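## Task

Move each of the four cases on the low table to a pallet according to the route code on its shipping label: L5 cases to the north pallet (toward the -y end of the track) and F2 cases to the south pallet (toward the +y end). Each must rest directly on the pallet deck, not stacked on another case, and overhang the pallet edge by no more than about a finger's width. The two cases already on each pallet must stay there. A case that falls to the floor may be recovered but must finish lid up. At the end the robot must have released everything and moved away; nothing may count as placed only because the robot is holding it.

## Robot and tools

ROBOT AND FRAME. Two six-joint arms, left_arm and right_arm, each ending in a four-cup vacuum tool, ride separate carriages on a single track running along y at x = 0. left_rail carries left_arm on the +y side, right_rail carries right_arm on the -y side. The scene frame is fixed to the table: z = 0 is the table top, +z up, +x is the direction the arms face, +y to their left, y = 0 mid-track. The table covers x >= 0.50 and y from -0.90 to 0.90; outside that the floor lies at z = -0.53. An arm base sits at x = 0, y = its carriage position_m, z = 0.04. The names left/right do not refer to image sides. cam_pallet_north views the -y end, cam_pallet_south the +y end; in both, +y is roughly rightward. Other cameras: cam_high, cam_low, cam_left_wrist, cam_right_wrist.

TOOL GEOMETRY. The cup point is the centre of the four cup rims; cups point along its +z. In cup-point axes the cups are at x = -62 and +62 mm; channel a cups at y = -104.5 mm, channel b at y = +104.5 mm. Total rim footprint 227 mm (x) by 312 mm (y), each cup 103 mm wide.

execute_actions(actions). A list of actions run in sequence; an empty list just returns state and images. Each action may hold rows, steps, until, and device commands.
- rows: up to 15 rows, one per 1/30 s control step. Every row has 16 numbers, all within [-1, 1], covering both arms even if one is idle: left dx, dy, dz, rx, ry, rz, left suction_a, suction_b, then the same eight for the right arm. dx..rz are an offset target, expressed in the cup point's own axes, relative to the pose measured when the action began (for a call's first action, the last reported pose). Rows do not accumulate: each is measured from that same start. Scale: 1.0 = 0.6 m for dx/dy/dz, 180 degrees for rotation; rx, ry, rz form one rotation vector. Suction values are on/off per channel (above 0.01 = on) and latch; resend the previous values to keep a tool unchanged, since 0 is an active off command.
- steps: 1 to 450, at least the row count, default 15. After the last row the arm keeps heading for the last target, so give large moves enough steps, and send any remainder in a new action rather than relying on drift.
- until: stops the action early when all conditions hold, e.g. {"left_rail": {"position_status": ["!=", "moving"]}}; numbers need a comparison (=, !=, <, <=, >, >=). {"all": {"status": "ended"}} waits until nothing reads moving; {"any": ...} waits for one motion under way to end.
- left_rail / right_rail: position_m is an absolute carriage position along y in metres (left 0.6 to 3, right -3 to -0.6); speed_m_s 0.01 to 1 (starts at 1, persists); {"stop": true} alone halts it. Acceleration is 2 m/s2. Any out-of-range value or unknown name rejects the whole call.
Per step the commanded pose is clipped to 100 mm and 16 degrees from the measured pose. Ramp offsets gently (about 0.01 more per row) so held cases don't shake loose. Rows never move carriages, but carriage travel adds to the tool's motion.

CARRIAGES. Send position_m, then wait with until on its position_status. Move an arm to a scene point or end a scene only after its carriage has arrived. Statuses: moving, done, stopped, contact_stop (blocked; may roll back, reread position), time_out (look for an obstruction, then resend), stopped_with_arm (its arm was held back; send followable rows first, then resend), stopped_for_other_arm (clearance check; move the arm farther from the other, wait 30 steps, resend). position_answer not_taken means the value was dropped; resend once standing.

RESULTS. Each arm line gives cup point position (m), quaternion wxyz and velocities in the scene frame; printed positions can be off, more at long reach. Hand target shows what the controller is driving toward. "pose unreachable" means the clearance check altered or blocked that arm's command. Joint positions/velocities list rail then six joints. Wrist force and torque are in end-effector axes (noisy, offset up to ~10 N, saturate ~200 N). suction_measured_a/b: 0 no seal, 0.83+ airtight, lower with leaks (cardboard leaks); settles within ~1.3 s. part_present_a/b switch on above 0.09, off below 0.07.

GRIPPING. Switch a channel on and press both its cups fully onto a flat smooth face; an edge, gap or uncovered cup kills that channel. Cups compress up to 21 mm. Pull is about 381 N per cup at 0.7. To release: lower in tiny steps until contact, then in one action turn both channels off and back straight away. A cup sealed to the table pins the tool; switch that channel off. While a part is present the controller assumes an 11.5 kg load in its force accounting.

SAFETY. A contact force of 400 N or a joint torque at its limit (pan/lift 671, elbow 394, wrists 97.3 N m) faults that arm for 10 s and cancels the rest of the call. Never let the arms, tools, cameras or a held case strike or press each other; for a handover, set the case down, switch the giver off before the taker on, and lift the giver clear. Avoid drops, slams, hard pushes and knocking anything out of the work area, which ends the scene. Loose objects may get nudged occasionally. The robot holds its last command while you think.

OTHER TOOLS. zoom_image(camera, region=[x0,y0,x1,y1] pixels, at most 504x504) gives a closer look at the latest image. read_manual(section="licences") returns licence text only. finished_scene(scene=1 or 2) ends that scene irreversibly and reports success; finish only after releasing and retreating.

Each tool is called after "Request:" as name(argument=value, ...) on one line, values as JSON.

## Session

Request:
execute_actions(actions=[])

Scene clock: 0.00 s.
left_arm: end_effector_position=(+0.8510, +1.2810, +0.4397) suction_measured_a=0.01 part_present_a=0 suction_measured_b=0.01 part_present_b=0 end_effector_quat_wxyz=(-0.001, -0.000, +1.000, +0.001) end_effector_velocity=(+0.000, -0.000, -0.000) end_effector_angular_velocity=(-0.000, +0.000, -0.000) | right_arm: end_effector_position=(+0.8510, -0.6655, +0.4420) suction_measured_a=0.00 part_present_a=0 suction_measured_b=0.00 part_present_b=0 end_effector_quat_wxyz=(+0.002, -0.001, +1.000, -0.001) end_effector_velocity=(+0.000, -0.000, -0.000) end_effector_angular_velocity=(+0.000, +0.000, +0.000)
Joint positions: left_arm=[ 1.28  -0.237 -1.497  2.09  -2.163 -1.57   1.332] | right_arm=[-0.666 -0.237 -1.499  2.091 -2.166 -1.572  1.331]
Joint velocities: left_arm=[ 0. -0.  0. -0.  0. -0. -0.] | right_arm=[ 0. -0.  0. -0.  0.  0. -0.]
Wrist force (N, on the end effector, along its own x y z axes, offset not removed): no reading
Wrist torque (N m, same axes, about the end effector's origin, offset not removed): no reading
Hand target (left_arm): +0.851, +1.281, +0.440; -0.001, -0.000, +1.000, +0.001
Hand target (right_arm): +0.851, -0.666, +0.442; +0.002, -0.001, +1.000, -0.001
left_rail: position_m=1.280 position_m_goal=1.280 speed_m_s=1.00 position_status=done position_answer=taken refusals=0
right_rail: position_m=-0.666 position_m_goal=-0.666 speed_m_s=1.00 position_status=done position_answer=taken refusals=0

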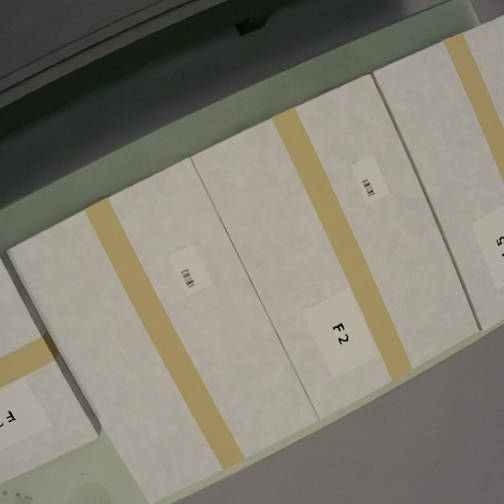

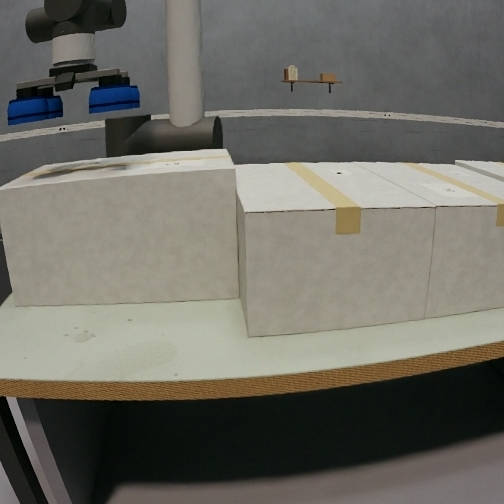

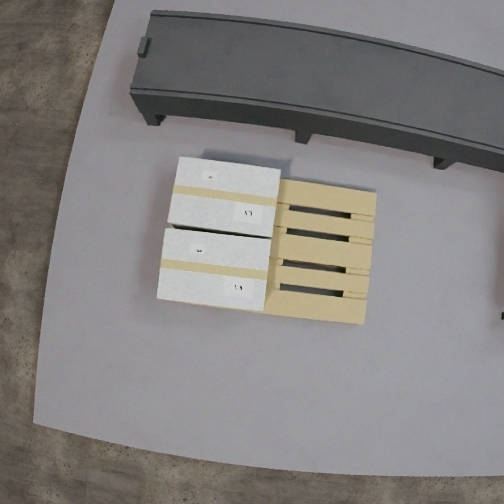

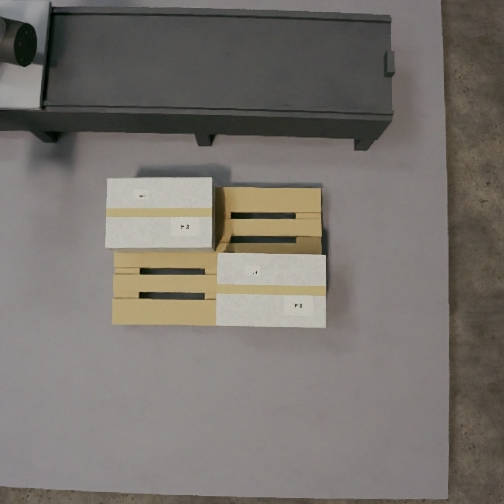

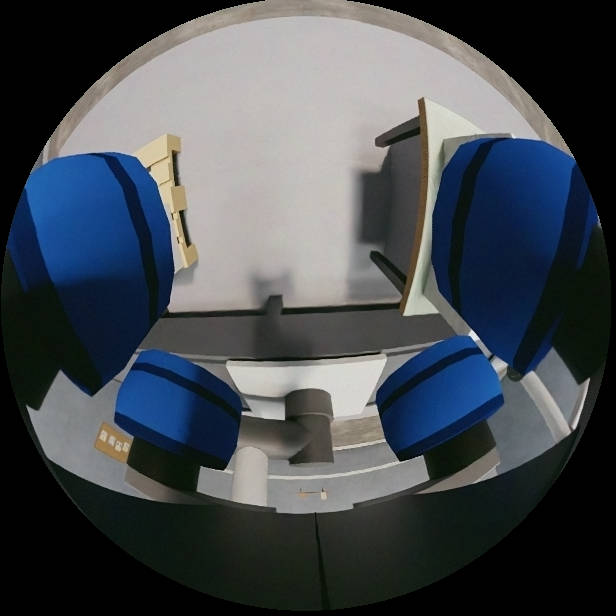

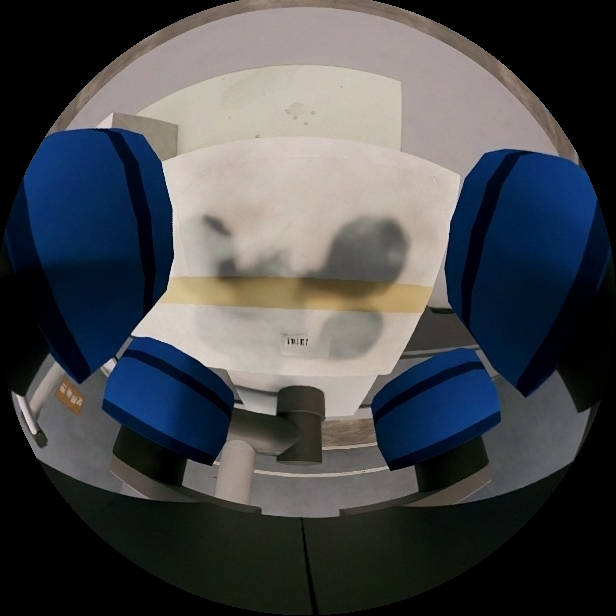

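Request:
execute_actions(actions=[{"left_rail":{"position_m":0.6},"steps":100,"until":{"left_rail":{"position_status":["!=","moving"]}}},{"rows":[[0.03,-0.583,0.2,0,0,0,0,0,0,0,0,0,0,0,0,0]],"steps":70}])

Scene clock: 22.63 s.
left_arm: end_effector_position=(+0.8333, +0.2510, +0.3195) suction_measured_a=0.01 part_present_a=0 suction_measured_b=0.01 part_present_b=0 end_effector_quat_wxyz=(-0.000, -0.000, +1.000, +0.001) end_effector_velocity=(-0.000, -0.000, -0.000) end_effector_angular_velocity=(+0.000, +0.000, -0.000) | right_arm: end_effector_position=(+0.8510, -0.6655, +0.4420) suction_measured_a=0.00 part_present_a=0 suction_measured_b=0.00 part_present_b=0 end_effector_quat_wxyz=(+0.002, -0.001, +1.000, -0.001) end_effector_velocity=(-0.000, +0.000, +0.000) end_effector_angular_velocity=(-0.000, -0.000, +0.000)
Joint positions: left_arm=[ 0.6   -0.621 -1.338  2.108 -2.339 -1.57   0.949] | right_arm=[-0.666 -0.237 -1.499  2.091 -2.166 -1.572  1.331]
Joint velocities: left_arm=[ 0. -0.  0.  0. -0.  0. -0.] | right_arm=[ 0.  0. -0.  0. -0. -0.  0.]
Wrist force (N, on the end effector, along its own x y z axes, offset not removed): left_arm=[-7.7 2.6 -0.9] | right_arm=[-4.9 2.0 -0.5]
Wrist torque (N m, same axes, about the end effector's origin, offset not removed): left_arm=[0.42 1.14 0.26] | right_arm=[0.74 1.34 -0.17]
Hand target (left_arm): +0.833, +0.251, +0.320; -0.000, -0.000, +1.000, +0.001
Hand target (right_arm): +0.851, -0.666, +0.442; +0.002, -0.001, +1.000, -0.001
Off the commanded pose (left_arm): 0.001 m, 0 deg.
Off the commanded pose (right_arm): 0.000 m, 0 deg.
left_rail: position_m=0.600 position_m_goal=0.600 speed_m_s=1.00 position_status=done position_answer=taken refusals=0
right_rail: position_m=-0.666 position_m_goal=-0.666 speed_m_s=1.00 position_status=done position_answer=taken refusals=0
camera_calibration (this result's frames):
cam_left_wrist: T_world_to_cam=[[-0.0473792, -0.998233, 0.0358503, 0.279692], [-0.820535, 0.0593623, 0.568505, 0.502112], [-0.569629, -0.00248114, -0.821898, 0.829497], [0, 0, 0, 1]] pos_world=[0.897757, 0.251449, 0.386282]
cam_right_wrist: T_world_to_cam=[[0.0497082, -0.998714, 0.00993741, -0.71284], [-0.813586, -0.0347188, 0.580407, 0.428928], [-0.579316, -0.036936, -0.814266, 0.920466], [0, 0, 0, 1]] pos_world=[0.917644, -0.663033, 0.507635]

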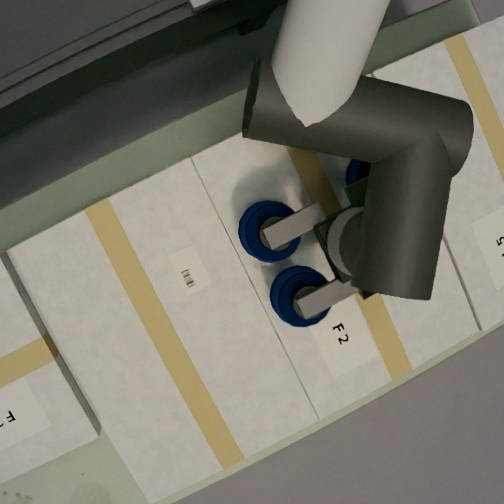

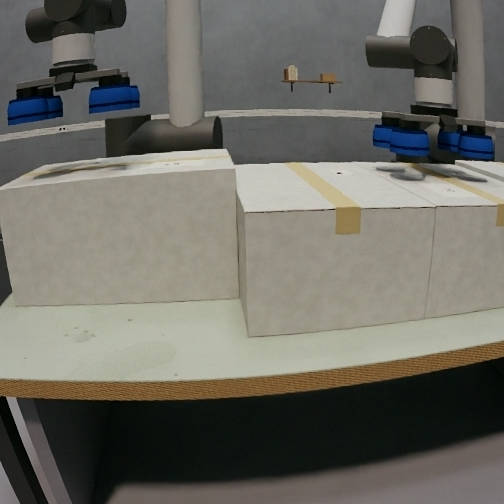

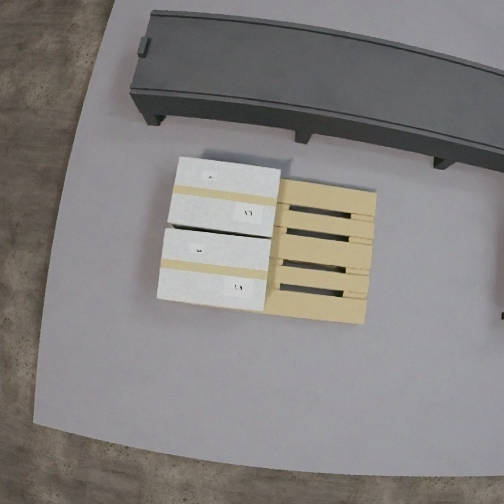

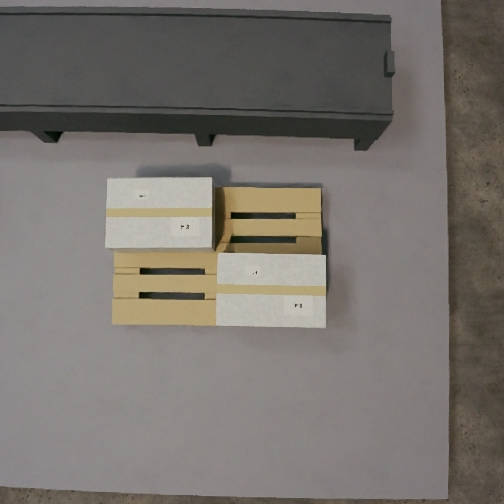

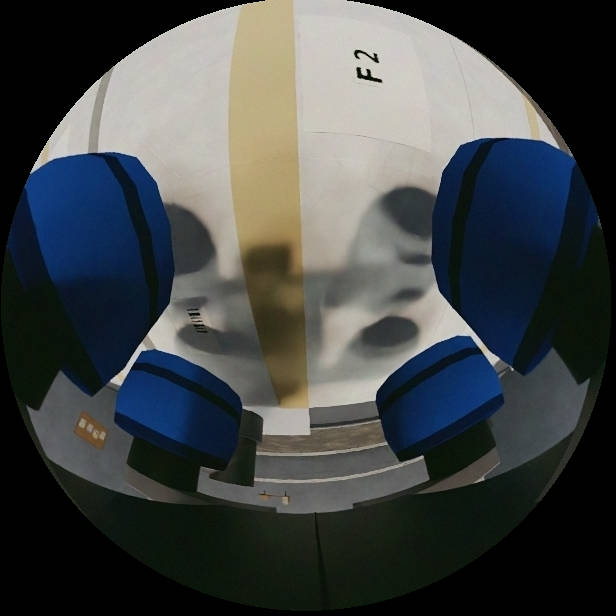

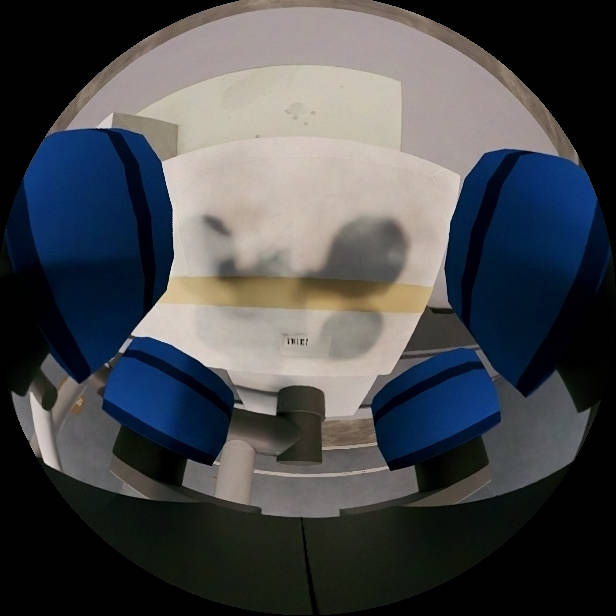

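Request:
execute_actions(actions=[{"rows":[[-0.03,0.06,0,0,0,0.5,0,0,0,0,0,0,0,0,0,0]],"steps":60},{"rows":[[0,0,0.1,0,0,0,1,1,0,0,0,0,0,0,0,0]],"steps":50}])

Scene clock: 30.83 s.
left_arm: end_effector_position=(+0.8513, +0.2870, +0.2594) suction_measured_a=0.01 part_present_a=0 suction_measured_b=0.01 part_present_b=0 end_effector_quat_wxyz=(-0.001, +0.707, +0.707, +0.000) end_effector_velocity=(+0.000, +0.000, -0.000) end_effector_angular_velocity=(+0.000, +0.000, -0.000) | right_arm: end_effector_position=(+0.8510, -0.6655, +0.4420) suction_measured_a=0.00 part_present_a=0 suction_measured_b=0.00 part_present_b=0 end_effector_quat_wxyz=(+0.002, -0.001, +1.000, -0.001) end_effector_velocity=(-0.000, +0.000, +0.000) end_effector_angular_velocity=(-0.000, -0.000, +0.000)
Joint positions: left_arm=[ 0.6   -0.576 -1.275  2.137 -2.431 -1.57   2.565] | right_arm=[-0.666 -0.237 -1.499  2.091 -2.166 -1.572  1.331]
Joint velocities: left_arm=[ 0.  0.  0. -0.  0. -0.  0.] | right_arm=[ 0.  0. -0.  0. -0. -0.  0.]
Wrist force (N, on the end effector, along its own x y z axes, offset not removed): left_arm=[-8.9 3.1 2.3] | right_arm=[-5.5 -0.3 -0.4]
Wrist torque (N m, same axes, about the end effector's origin, offset not removed): left_arm=[0.50 1.34 0.36] | right_arm=[0.34 1.55 -0.38]
Hand target (left_arm): +0.851, +0.287, +0.259; -0.001, +0.707, +0.707, +0.000
Hand target (right_arm): +0.851, -0.666, +0.442; +0.002, -0.001, +1.000, -0.001
Off the commanded pose (left_arm): 0.000 m, 0 deg.
Off the commanded pose (right_arm): 0.000 m, 0 deg.
left_rail: position_m=0.600 position_m_goal=0.600 speed_m_s=1.00 position_status=done position_answer=taken refusals=0
right_rail: position_m=-0.666 position_m_goal=-0.666 speed_m_s=1.00 position_status=done position_answer=taken refusals=0
camera_calibration (this result's frames):
cam_left_wrist: T_world_to_cam=[[-0.998145, 0.0472207, 0.0384238, 0.827274], [0.0607024, 0.819947, 0.569211, -0.419797], [-0.00462697, 0.570488, -0.821293, 0.144848], [0, 0, 0, 1]] pos_world=[0.851893, 0.222513, 0.326129]
cam_right_wrist: T_world_to_cam=[[0.0497081, -0.998714, 0.00993748, -0.71284], [-0.813586, -0.0347186, 0.580407, 0.428928], [-0.579316, -0.0369359, -0.814266, 0.920466], [0, 0, 0, 1]] pos_world=[0.917644, -0.663033, 0.507635]

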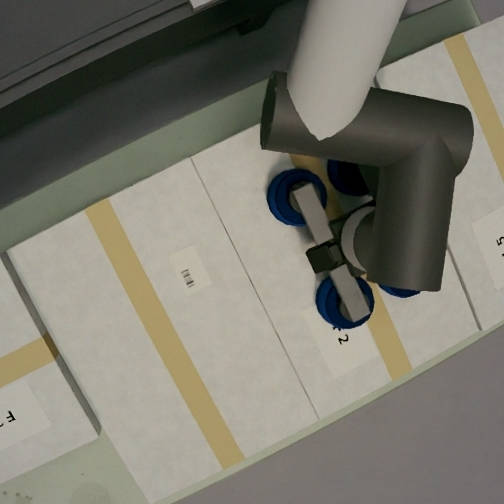

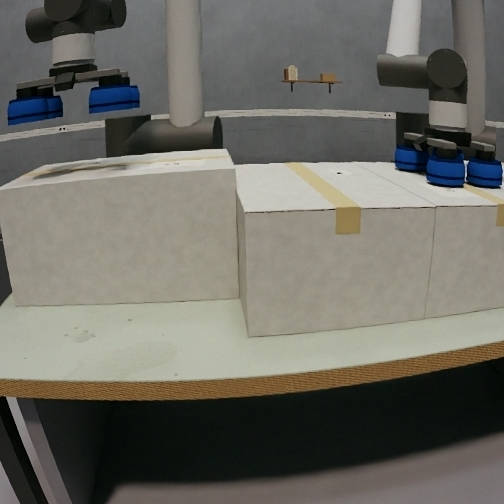

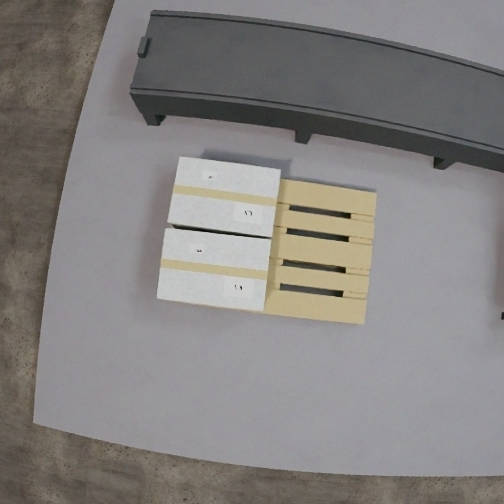

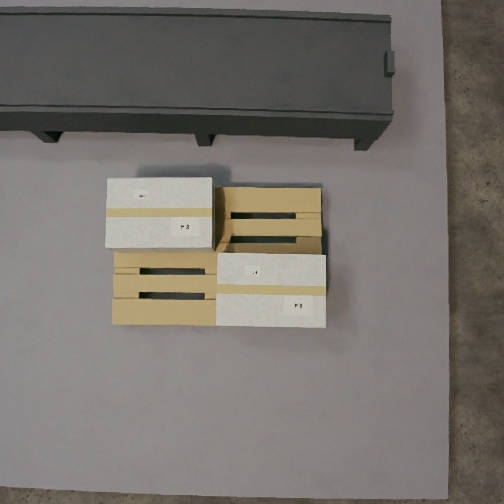

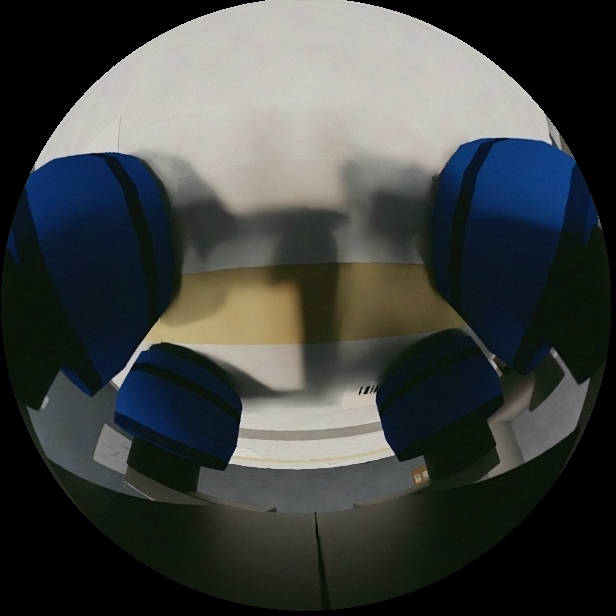

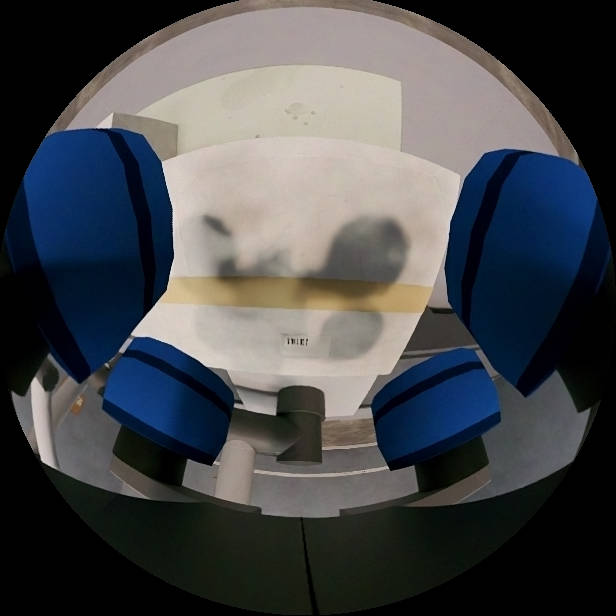

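Request:
execute_actions(actions=[{"rows":[[0,0,0.04,0,0,0,1,1,0,0,0,0,0,0,0,0]],"steps":50}])

Scene clock: 34.60 s.
left_arm: end_effector_position=(+0.8513, +0.2870, +0.2354) suction_measured_a=0.93 part_present_a=1 suction_measured_b=0.93 part_present_b=1 end_effector_quat_wxyz=(-0.001, +0.707, +0.707, +0.000) end_effector_velocity=(+0.000, -0.000, -0.000) end_effector_angular_velocity=(-0.000, -0.000, -0.000) | right_arm: end_effector_position=(+0.8510, -0.6655, +0.4420) suction_measured_a=0.00 part_present_a=0 suction_measured_b=0.00 part_present_b=0 end_effector_quat_wxyz=(+0.002, -0.001, +1.000, -0.001) end_effector_velocity=(-0.000, +0.000, +0.000) end_effector_angular_velocity=(-0.000, -0.000, +0.000)
Joint positions: left_arm=[ 0.6   -0.576 -1.25   2.149 -2.468 -1.57   2.565] | right_arm=[-0.666 -0.237 -1.499  2.091 -2.166 -1.572  1.331]
Joint velocities: left_arm=[ 0. -0.  0.  0. -0.  0. -0.] | right_arm=[ 0.  0. -0.  0. -0. -0. -0.]
Wrist force (N, on the end effector, along its own x y z axes, offset not removed): left_arm=[-8.8 1.6 -16.4] | right_arm=[-2.3 -6.2 -1.6]
Wrist torque (N m, same axes, about the end effector's origin, offset not removed): left_arm=[-0.19 2.13 0.33] | right_arm=[-0.40 0.88 -0.11]
Hand target (left_arm): +0.851, +0.287, +0.235; -0.001, +0.707, +0.707, +0.000
Hand target (right_arm): +0.851, -0.666, +0.442; +0.002, -0.001, +1.000, -0.001
Off the commanded pose (left_arm): 0.000 m, 0 deg.
Off the commanded pose (right_arm): 0.000 m, 0 deg.
left_rail: position_m=0.600 position_m_goal=0.600 speed_m_s=1.00 position_status=done position_answer=taken refusals=0
right_rail: position_m=-0.666 position_m_goal=-0.666 speed_m_s=1.00 position_status=done position_answer=taken refusals=0
camera_calibration (this result's frames):
cam_left_wrist: T_world_to_cam=[[-0.998146, 0.0472108, 0.0384238, 0.828197], [0.0606942, 0.819948, 0.569211, -0.40612], [-0.00463262, 0.570488, -0.821293, 0.125105], [0, 0, 0, 1]] pos_world=[0.85189, 0.222527, 0.302093]
cam_right_wrist: T_world_to_cam=[[0.0497082, -0.998714, 0.00993732, -0.71284], [-0.813586, -0.0347188, 0.580407, 0.428928], [-0.579316, -0.0369358, -0.814266, 0.920466], [0, 0, 0, 1]] pos_world=[0.917644, -0.663033, 0.507635]

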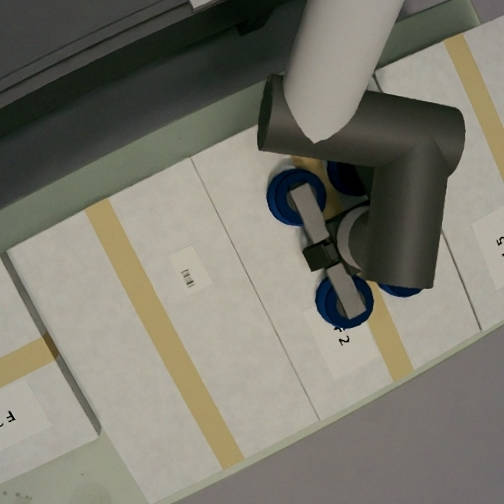

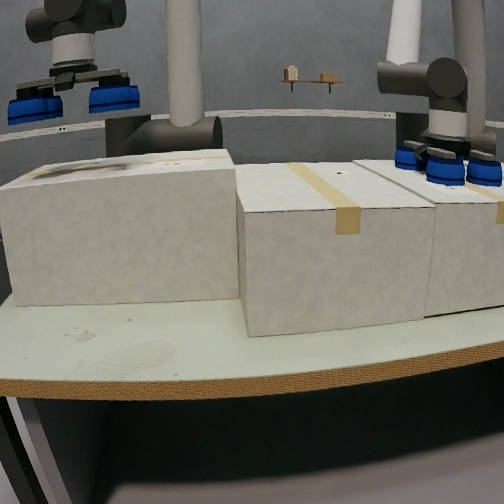

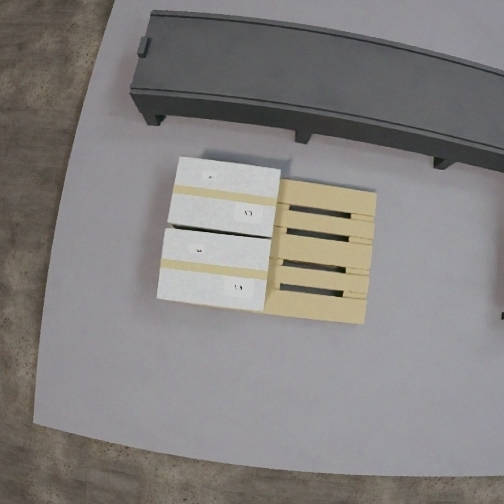

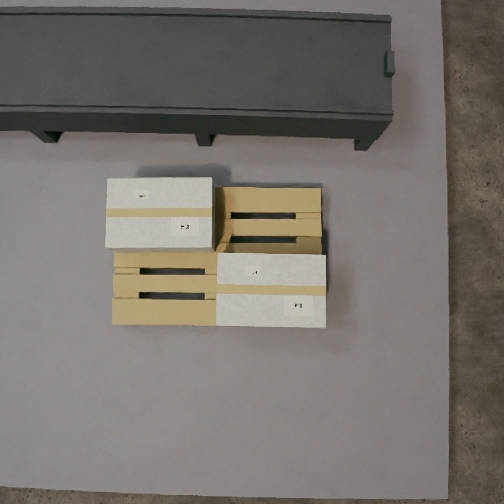

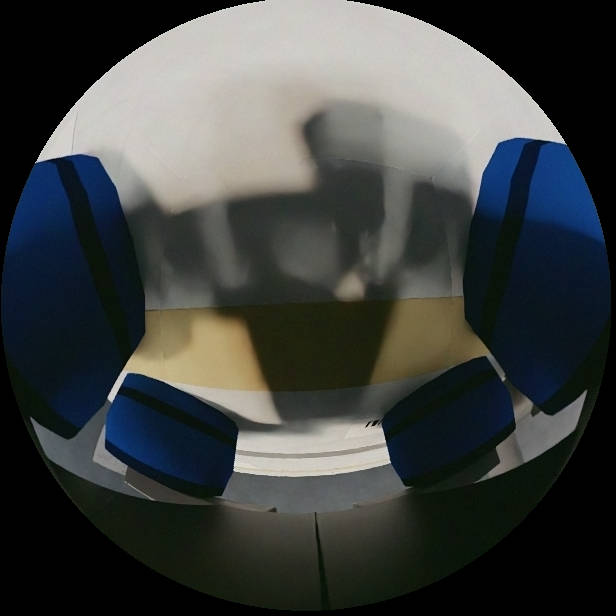

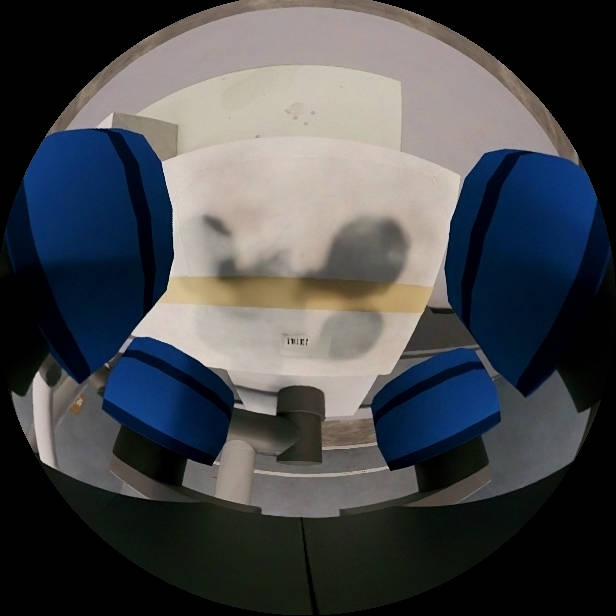

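Request:
execute_actions(actions=[{"rows":[[0,0,-0.05,0,0,0,1,1,0,0,0,0,0,0,0,0],[0,0,-0.1,0,0,0,1,1,0,0,0,0,0,0,0,0],[0,0,-0.2,0,0,0,1,1,0,0,0,0,0,0,0,0],[0,0,-0.5,0,0,0,1,1,0,0,0,0,0,0,0,0]],"steps":50},{"left_rail":{"position_m":2.53},"steps":150,"until":{"left_rail":{"position_status":["!=","moving"]}}},{"rows":[[0,0,0,0,0,-0.5,1,1,0,0.967,0.2,0,0,0.5,0,0]],"steps":70},{"rows":[[-0.655,0,0.6,0,0,0,1,1,0,0,0.1,0,0,0,0,0]],"steps":80}])

Scene clock: 53.40 s.
left_arm: end_effector_position=(+1.2440, +2.2182, +0.1749) suction_measured_a=0.93 part_present_a=1 suction_measured_b=0.93 part_present_b=1 end_effector_quat_wxyz=(-0.001, -0.000, +1.000, +0.001) end_effector_velocity=(+0.000, -0.000, -0.000) end_effector_angular_velocity=(+0.000, +0.000, +0.000) | right_arm: end_effector_position=(+0.8508, -0.0846, +0.2620) suction_measured_a=0.00 part_present_a=0 suction_measured_b=0.00 part_present_b=0 end_effector_quat_wxyz=(+0.001, +0.706, +0.708, +0.001) end_effector_velocity=(+0.000, -0.000, +0.000) end_effector_angular_velocity=(+0.000, -0.000, +0.000)
Joint positions: left_arm=[ 2.53  -0.403 -0.873  1.58  -2.276 -1.57   1.166] | right_arm=[-0.666  0.404 -1.167  1.959 -2.367 -1.572  3.543]
Joint velocities: left_arm=[ 0.  0.  0. -0.  0. -0.  0.] | right_arm=[ 0. -0. -0.  0.  0.  0. -0.]
Wrist force (N, on the end effector, along its own x y z axes, offset not removed): left_arm=[-10.8 0.9 -16.2] | right_arm=[-2.6 -0.3 2.3]
Wrist torque (N m, same axes, about the end effector's origin, offset not removed): left_arm=[-0.29 2.35 0.31] | right_arm=[0.43 0.96 -0.19]
Hand target (left_arm): +1.244, +2.218, +0.175; -0.001, -0.000, +1.000, +0.001
Hand target (right_arm): +0.851, -0.084, +0.262; +0.001, +0.706, +0.708, +0.001
Off the commanded pose (left_arm): 0.001 m, 0 deg.
Off the commanded pose (right_arm): 0.000 m, 0 deg.
left_rail: position_m=2.530 position_m_goal=2.530 speed_m_s=1.00 position_status=done position_answer=taken refusals=0
right_rail: position_m=-0.666 position_m_goal=-0.666 speed_m_s=1.00 position_status=done position_answer=taken refusals=0
camera_calibration (this result's frames):
cam_left_wrist: T_world_to_cam=[[-0.0471928, -0.998237, 0.0359937, 2.26776], [-0.820303, 0.0592919, 0.568848, 0.804316], [-0.569979, -0.0026802, -0.821655, 0.950283], [0, 0, 0, 1]] pos_world=[1.30845, 2.21862, 0.241646]
cam_right_wrist: T_world_to_cam=[[-0.998755, -0.0497539, 0.0035226, 0.843106], [-0.0383845, 0.811782, 0.582697, -0.035184], [-0.031851, 0.581837, -0.812682, 0.381389], [0, 0, 0, 1]] pos_world=[0.852854, -0.151397, 0.327479]

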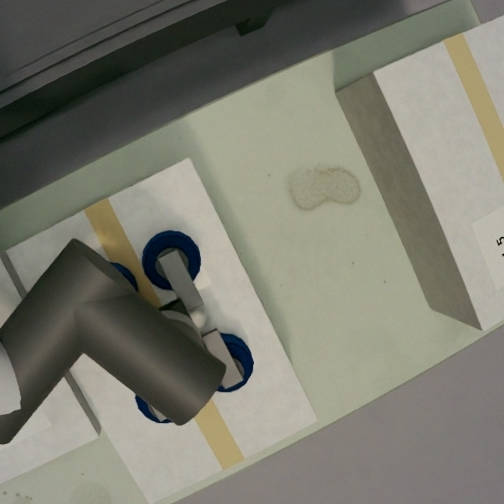

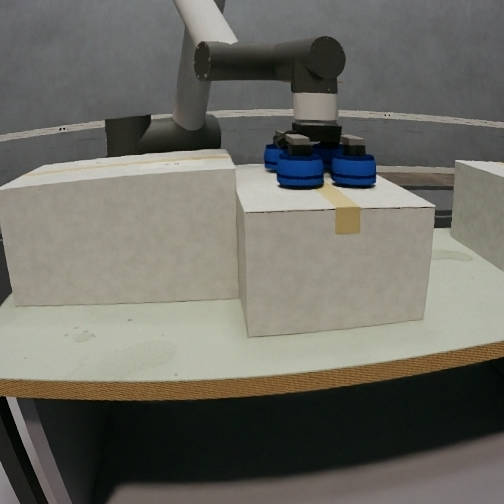

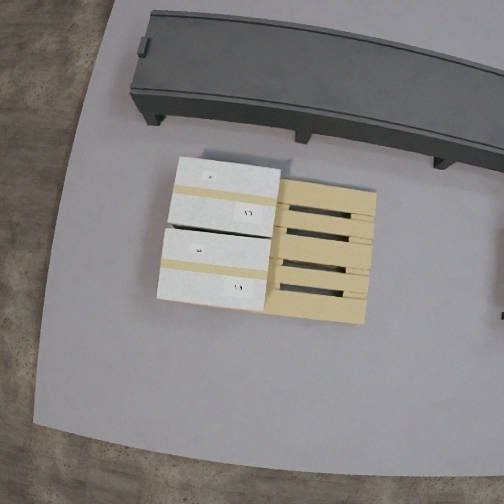

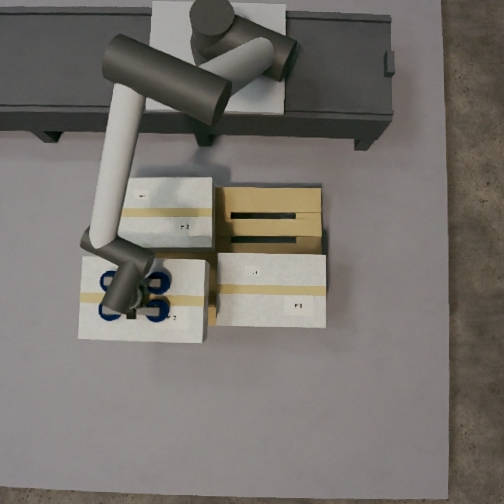

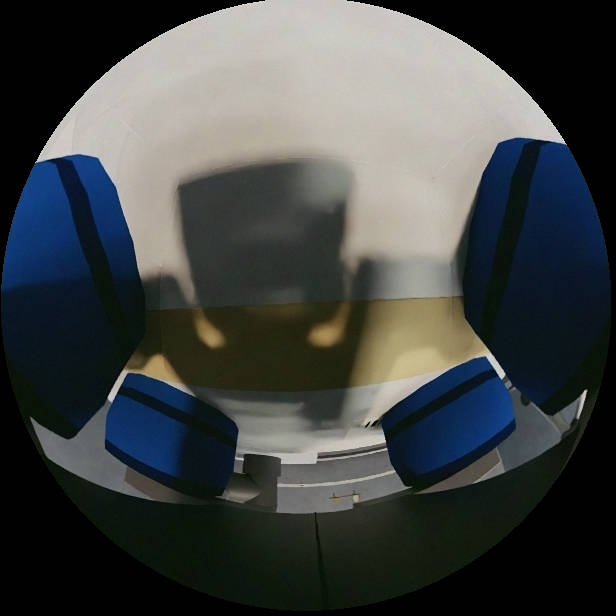

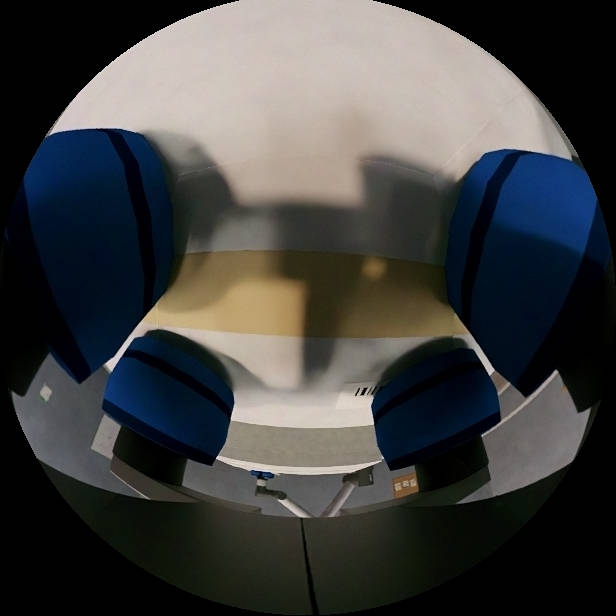

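Request:
execute_actions(actions=[{"rows":[[0.083,0,0,0,0,0,1,1,-0.03,0,0,0,0,0,0,0]],"steps":25},{"rows":[[0,0,0.15,0,0,0,1,1,0,0,0.045,0,0,0,1,1],[0,0,0.3,0,0,0,1,1,0,0,0.045,0,0,0,1,1],[0,0,0.49,0,0,0,1,1,0,0,0.045,0,0,0,1,1]],"steps":60}])

Scene clock: 64.77 s.
left_arm: end_effector_position=(+1.1941, +2.2181, -0.1193) suction_measured_a=0.93 part_present_a=1 suction_measured_b=0.93 part_present_b=1 end_effector_quat_wxyz=(-0.001, -0.000, +1.000, +0.001) end_effector_velocity=(-0.000, +0.000, -0.000) end_effector_angular_velocity=(+0.000, +0.000, +0.000) | right_arm: end_effector_position=(+0.8508, -0.1025, +0.2350) suction_measured_a=0.95 part_present_a=1 suction_measured_b=0.95 part_present_b=1 end_effector_quat_wxyz=(+0.001, +0.706, +0.708, +0.001) end_effector_velocity=(-0.000, +0.000, -0.000) end_effector_angular_velocity=(-0.000, +0.000, +0.000)
Joint positions: left_arm=[ 2.53  -0.419 -0.647  1.684 -2.605 -1.57   1.15 ] | right_arm=[-0.666  0.387 -1.151  1.986 -2.41  -1.572  3.527]
Joint velocities: left_arm=[ 0.  0.  0.  0. -0. -0. -0.] | right_arm=[0. 0. 0. 0. 0. 0. 0.]
Wrist force (N, on the end effector, along its own x y z axes, offset not removed): left_arm=[-8.9 1.0 -16.9] | right_arm=[-2.0 3.5 1.8]
Wrist torque (N m, same axes, about the end effector's origin, offset not removed): left_arm=[-0.24 2.16 0.36] | right_arm=[8.73 1.10 -0.11]
Hand target (left_arm): +1.194, +2.218, -0.119; -0.001, -0.000, +1.000, +0.001
Hand target (right_arm): +0.851, -0.102, +0.235; +0.001, +0.706, +0.708, +0.001
Off the commanded pose (left_arm): 0.000 m, 0 deg.
Off the commanded pose (right_arm): 0.000 m, 0 deg.
left_rail: position_m=2.530 position_m_goal=2.530 speed_m_s=1.00 position_status=done position_answer=taken refusals=0
right_rail: position_m=-0.666 position_m_goal=-0.666 speed_m_s=1.00 position_status=done position_answer=taken refusals=0
camera_calibration (this result's frames):
cam_left_wrist: T_world_to_cam=[[-0.0471823, -0.998238, 0.0359787, 2.27595], [-0.820318, 0.0592746, 0.568827, 0.930803], [-0.569958, -0.00267537, -0.82167, 0.680029], [0, 0, 0, 1]] pos_world=[1.25853, 2.21859, -0.0525925]
cam_right_wrist: T_world_to_cam=[[-0.998755, -0.0497575, 0.00354334, 0.842376], [-0.0383771, 0.811815, 0.582653, -0.00484304], [-0.0318678, 0.581791, -0.812714, 0.369864], [0, 0, 0, 1]] pos_world=[0.852928, -0.169337, 0.30043]

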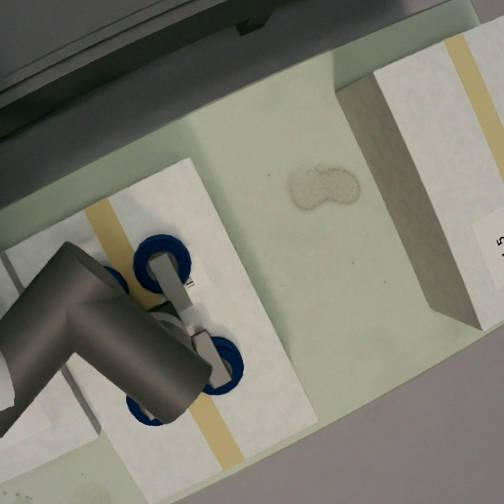

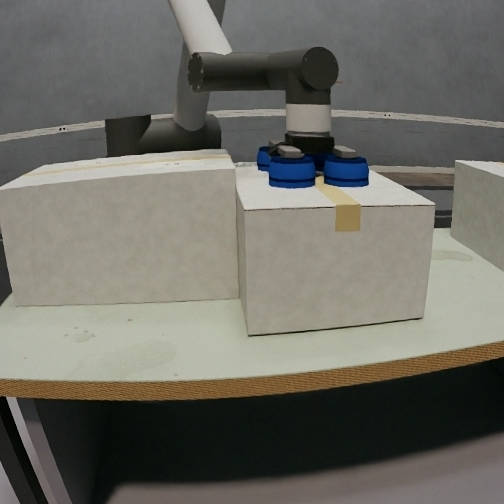

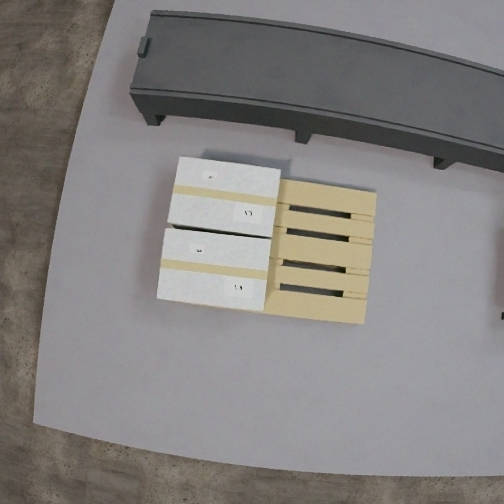

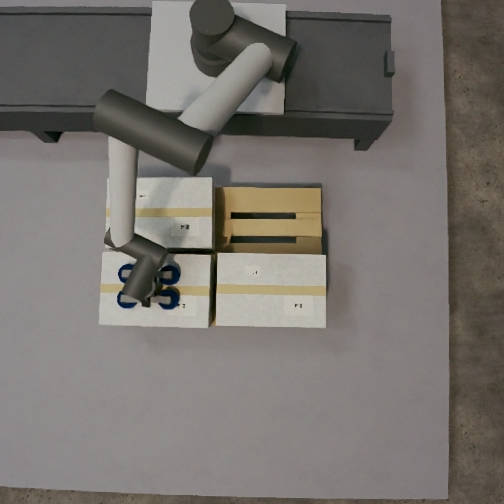

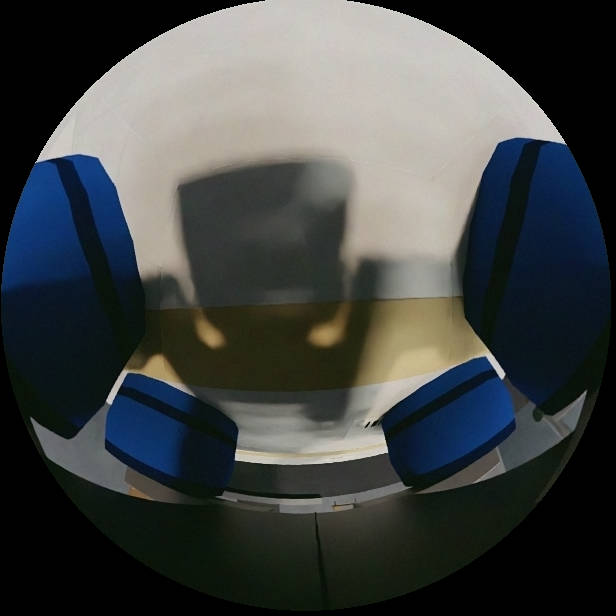

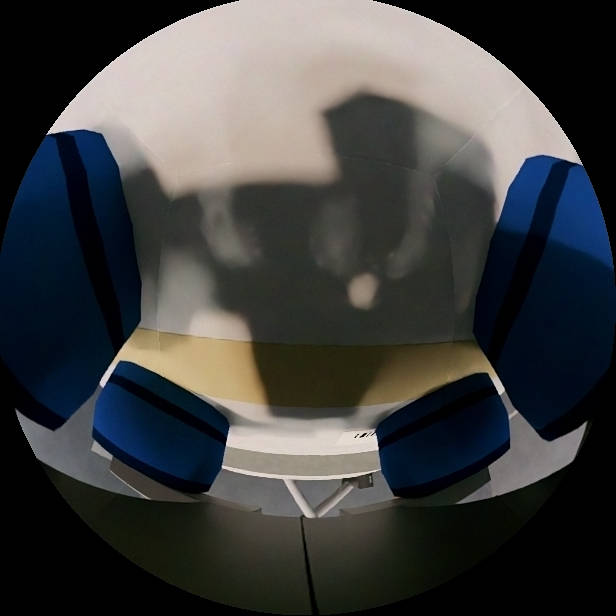

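Request:
execute_actions(actions=[{"rows":[[0,0.033,0,0,0,-0.012,1,1,0,0,-0.05,0,0,0,1,1],[0,0.033,0,0,0,-0.012,1,1,0,0,-0.15,0,0,0,1,1],[0,0.033,0,0,0,-0.012,1,1,0,0,-0.7,0,0,0,1,1]],"steps":55},{"rows":[[0,0,0.05,0,0,0,1,1,0,0,0,0,0,-0.5,1,1]],"steps":60}])

Scene clock: 75.07 s.
left_arm: end_effector_position=(+1.1940, +2.2379, -0.1494) suction_measured_a=0.93 part_present_a=1 suction_measured_b=0.93 part_present_b=1 end_effector_quat_wxyz=(-0.001, -0.019, +1.000, +0.001) end_effector_velocity=(-0.000, +0.000, -0.000) end_effector_angular_velocity=(-0.000, +0.000, -0.000) | right_arm: end_effector_position=(+0.8500, -0.1028, +0.6552) suction_measured_a=0.95 part_present_a=1 suction_measured_b=0.95 part_present_b=1 end_effector_quat_wxyz=(+0.002, -0.001, +1.000, -0.000) end_effector_velocity=(+0.000, -0.000, +0.000) end_effector_angular_velocity=(+0.000, +0.000, +0.001)
Joint positions: left_arm=[ 2.53  -0.405 -0.62   1.686 -2.635 -1.57   1.128] | right_arm=[-0.666  0.387 -1.414  1.67  -1.831 -1.572  1.956]
Joint velocities: left_arm=[ 0.  0.  0. -0. -0. -0.  0.] | right_arm=[ 0.    -0.     0.    -0.     0.     0.    -0.001]
Wrist force (N, on the end effector, along its own x y z axes, offset not removed): left_arm=[-8.9 1.0 -18.2] | right_arm=[-3.1 -0.8 5.3]
Wrist torque (N m, same axes, about the end effector's origin, offset not removed): left_arm=[-0.19 2.16 0.28] | right_arm=[8.10 1.24 -0.21]
Hand target (left_arm): +1.194, +2.238, -0.149; -0.001, -0.019, +1.000, +0.001
Hand target (right_arm): +0.850, -0.103, +0.655; +0.002, -0.001, +1.000, -0.000
Off the commanded pose (left_arm): 0.000 m, 0 deg.
Off the commanded pose (right_arm): 0.000 m, 0 deg.
left_rail: position_m=2.530 position_m_goal=2.530 speed_m_s=1.00 position_status=done position_answer=taken refusals=0
right_rail: position_m=-0.666 position_m_goal=-0.666 speed_m_s=1.00 position_status=done position_answer=taken refusals=0
camera_calibration (this result's frames):
cam_left_wrist: T_world_to_cam=[[-0.0095118, -0.999308, 0.0359522, 2.25414], [-0.821992, 0.0282877, 0.568796, 1.01801], [-0.56942, -0.0241422, -0.821692, 0.702777], [0, 0, 0, 1]] pos_world=[1.25841, 2.24075, -0.0826131]
cam_right_wrist: T_world_to_cam=[[0.0496202, -0.998738, 0.00770912, -0.15141], [-0.814041, -0.0359693, 0.579693, 0.324609], [-0.578685, -0.03504, -0.814798, 1.11434], [0, 0, 0, 1]] pos_world=[0.916611, -0.100496, 0.720959]

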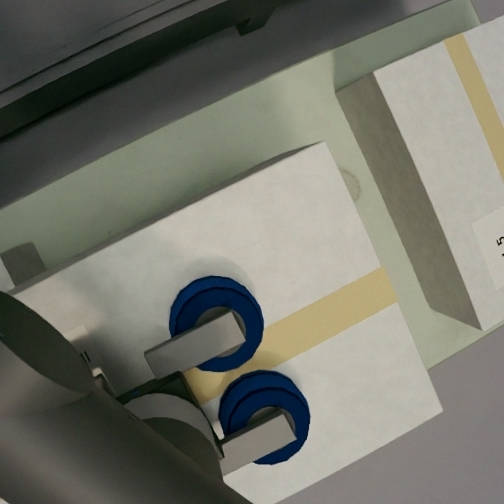

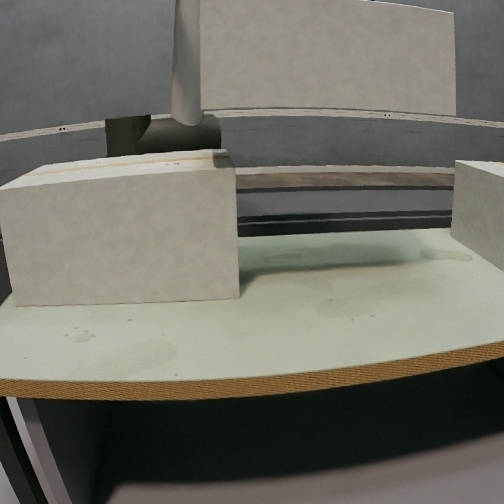

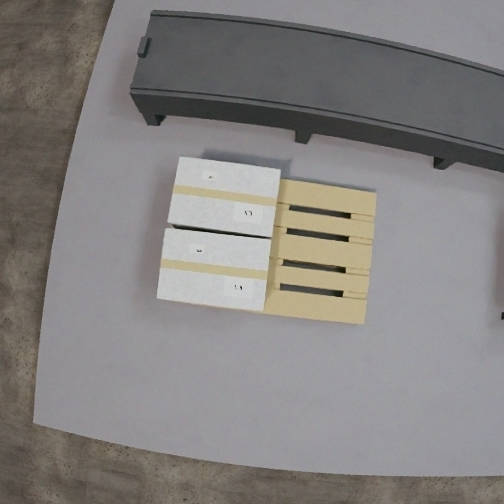

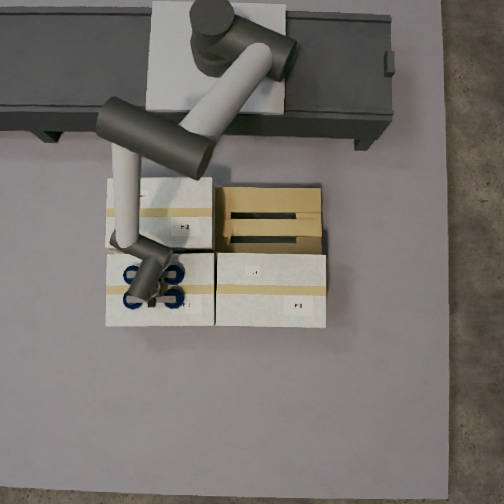

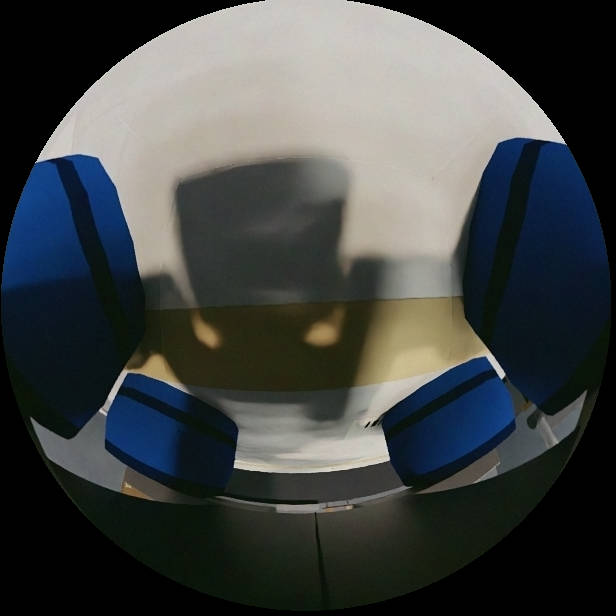

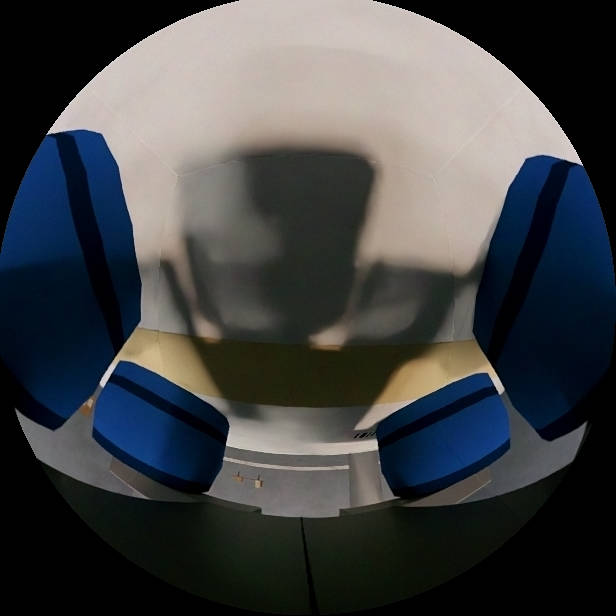

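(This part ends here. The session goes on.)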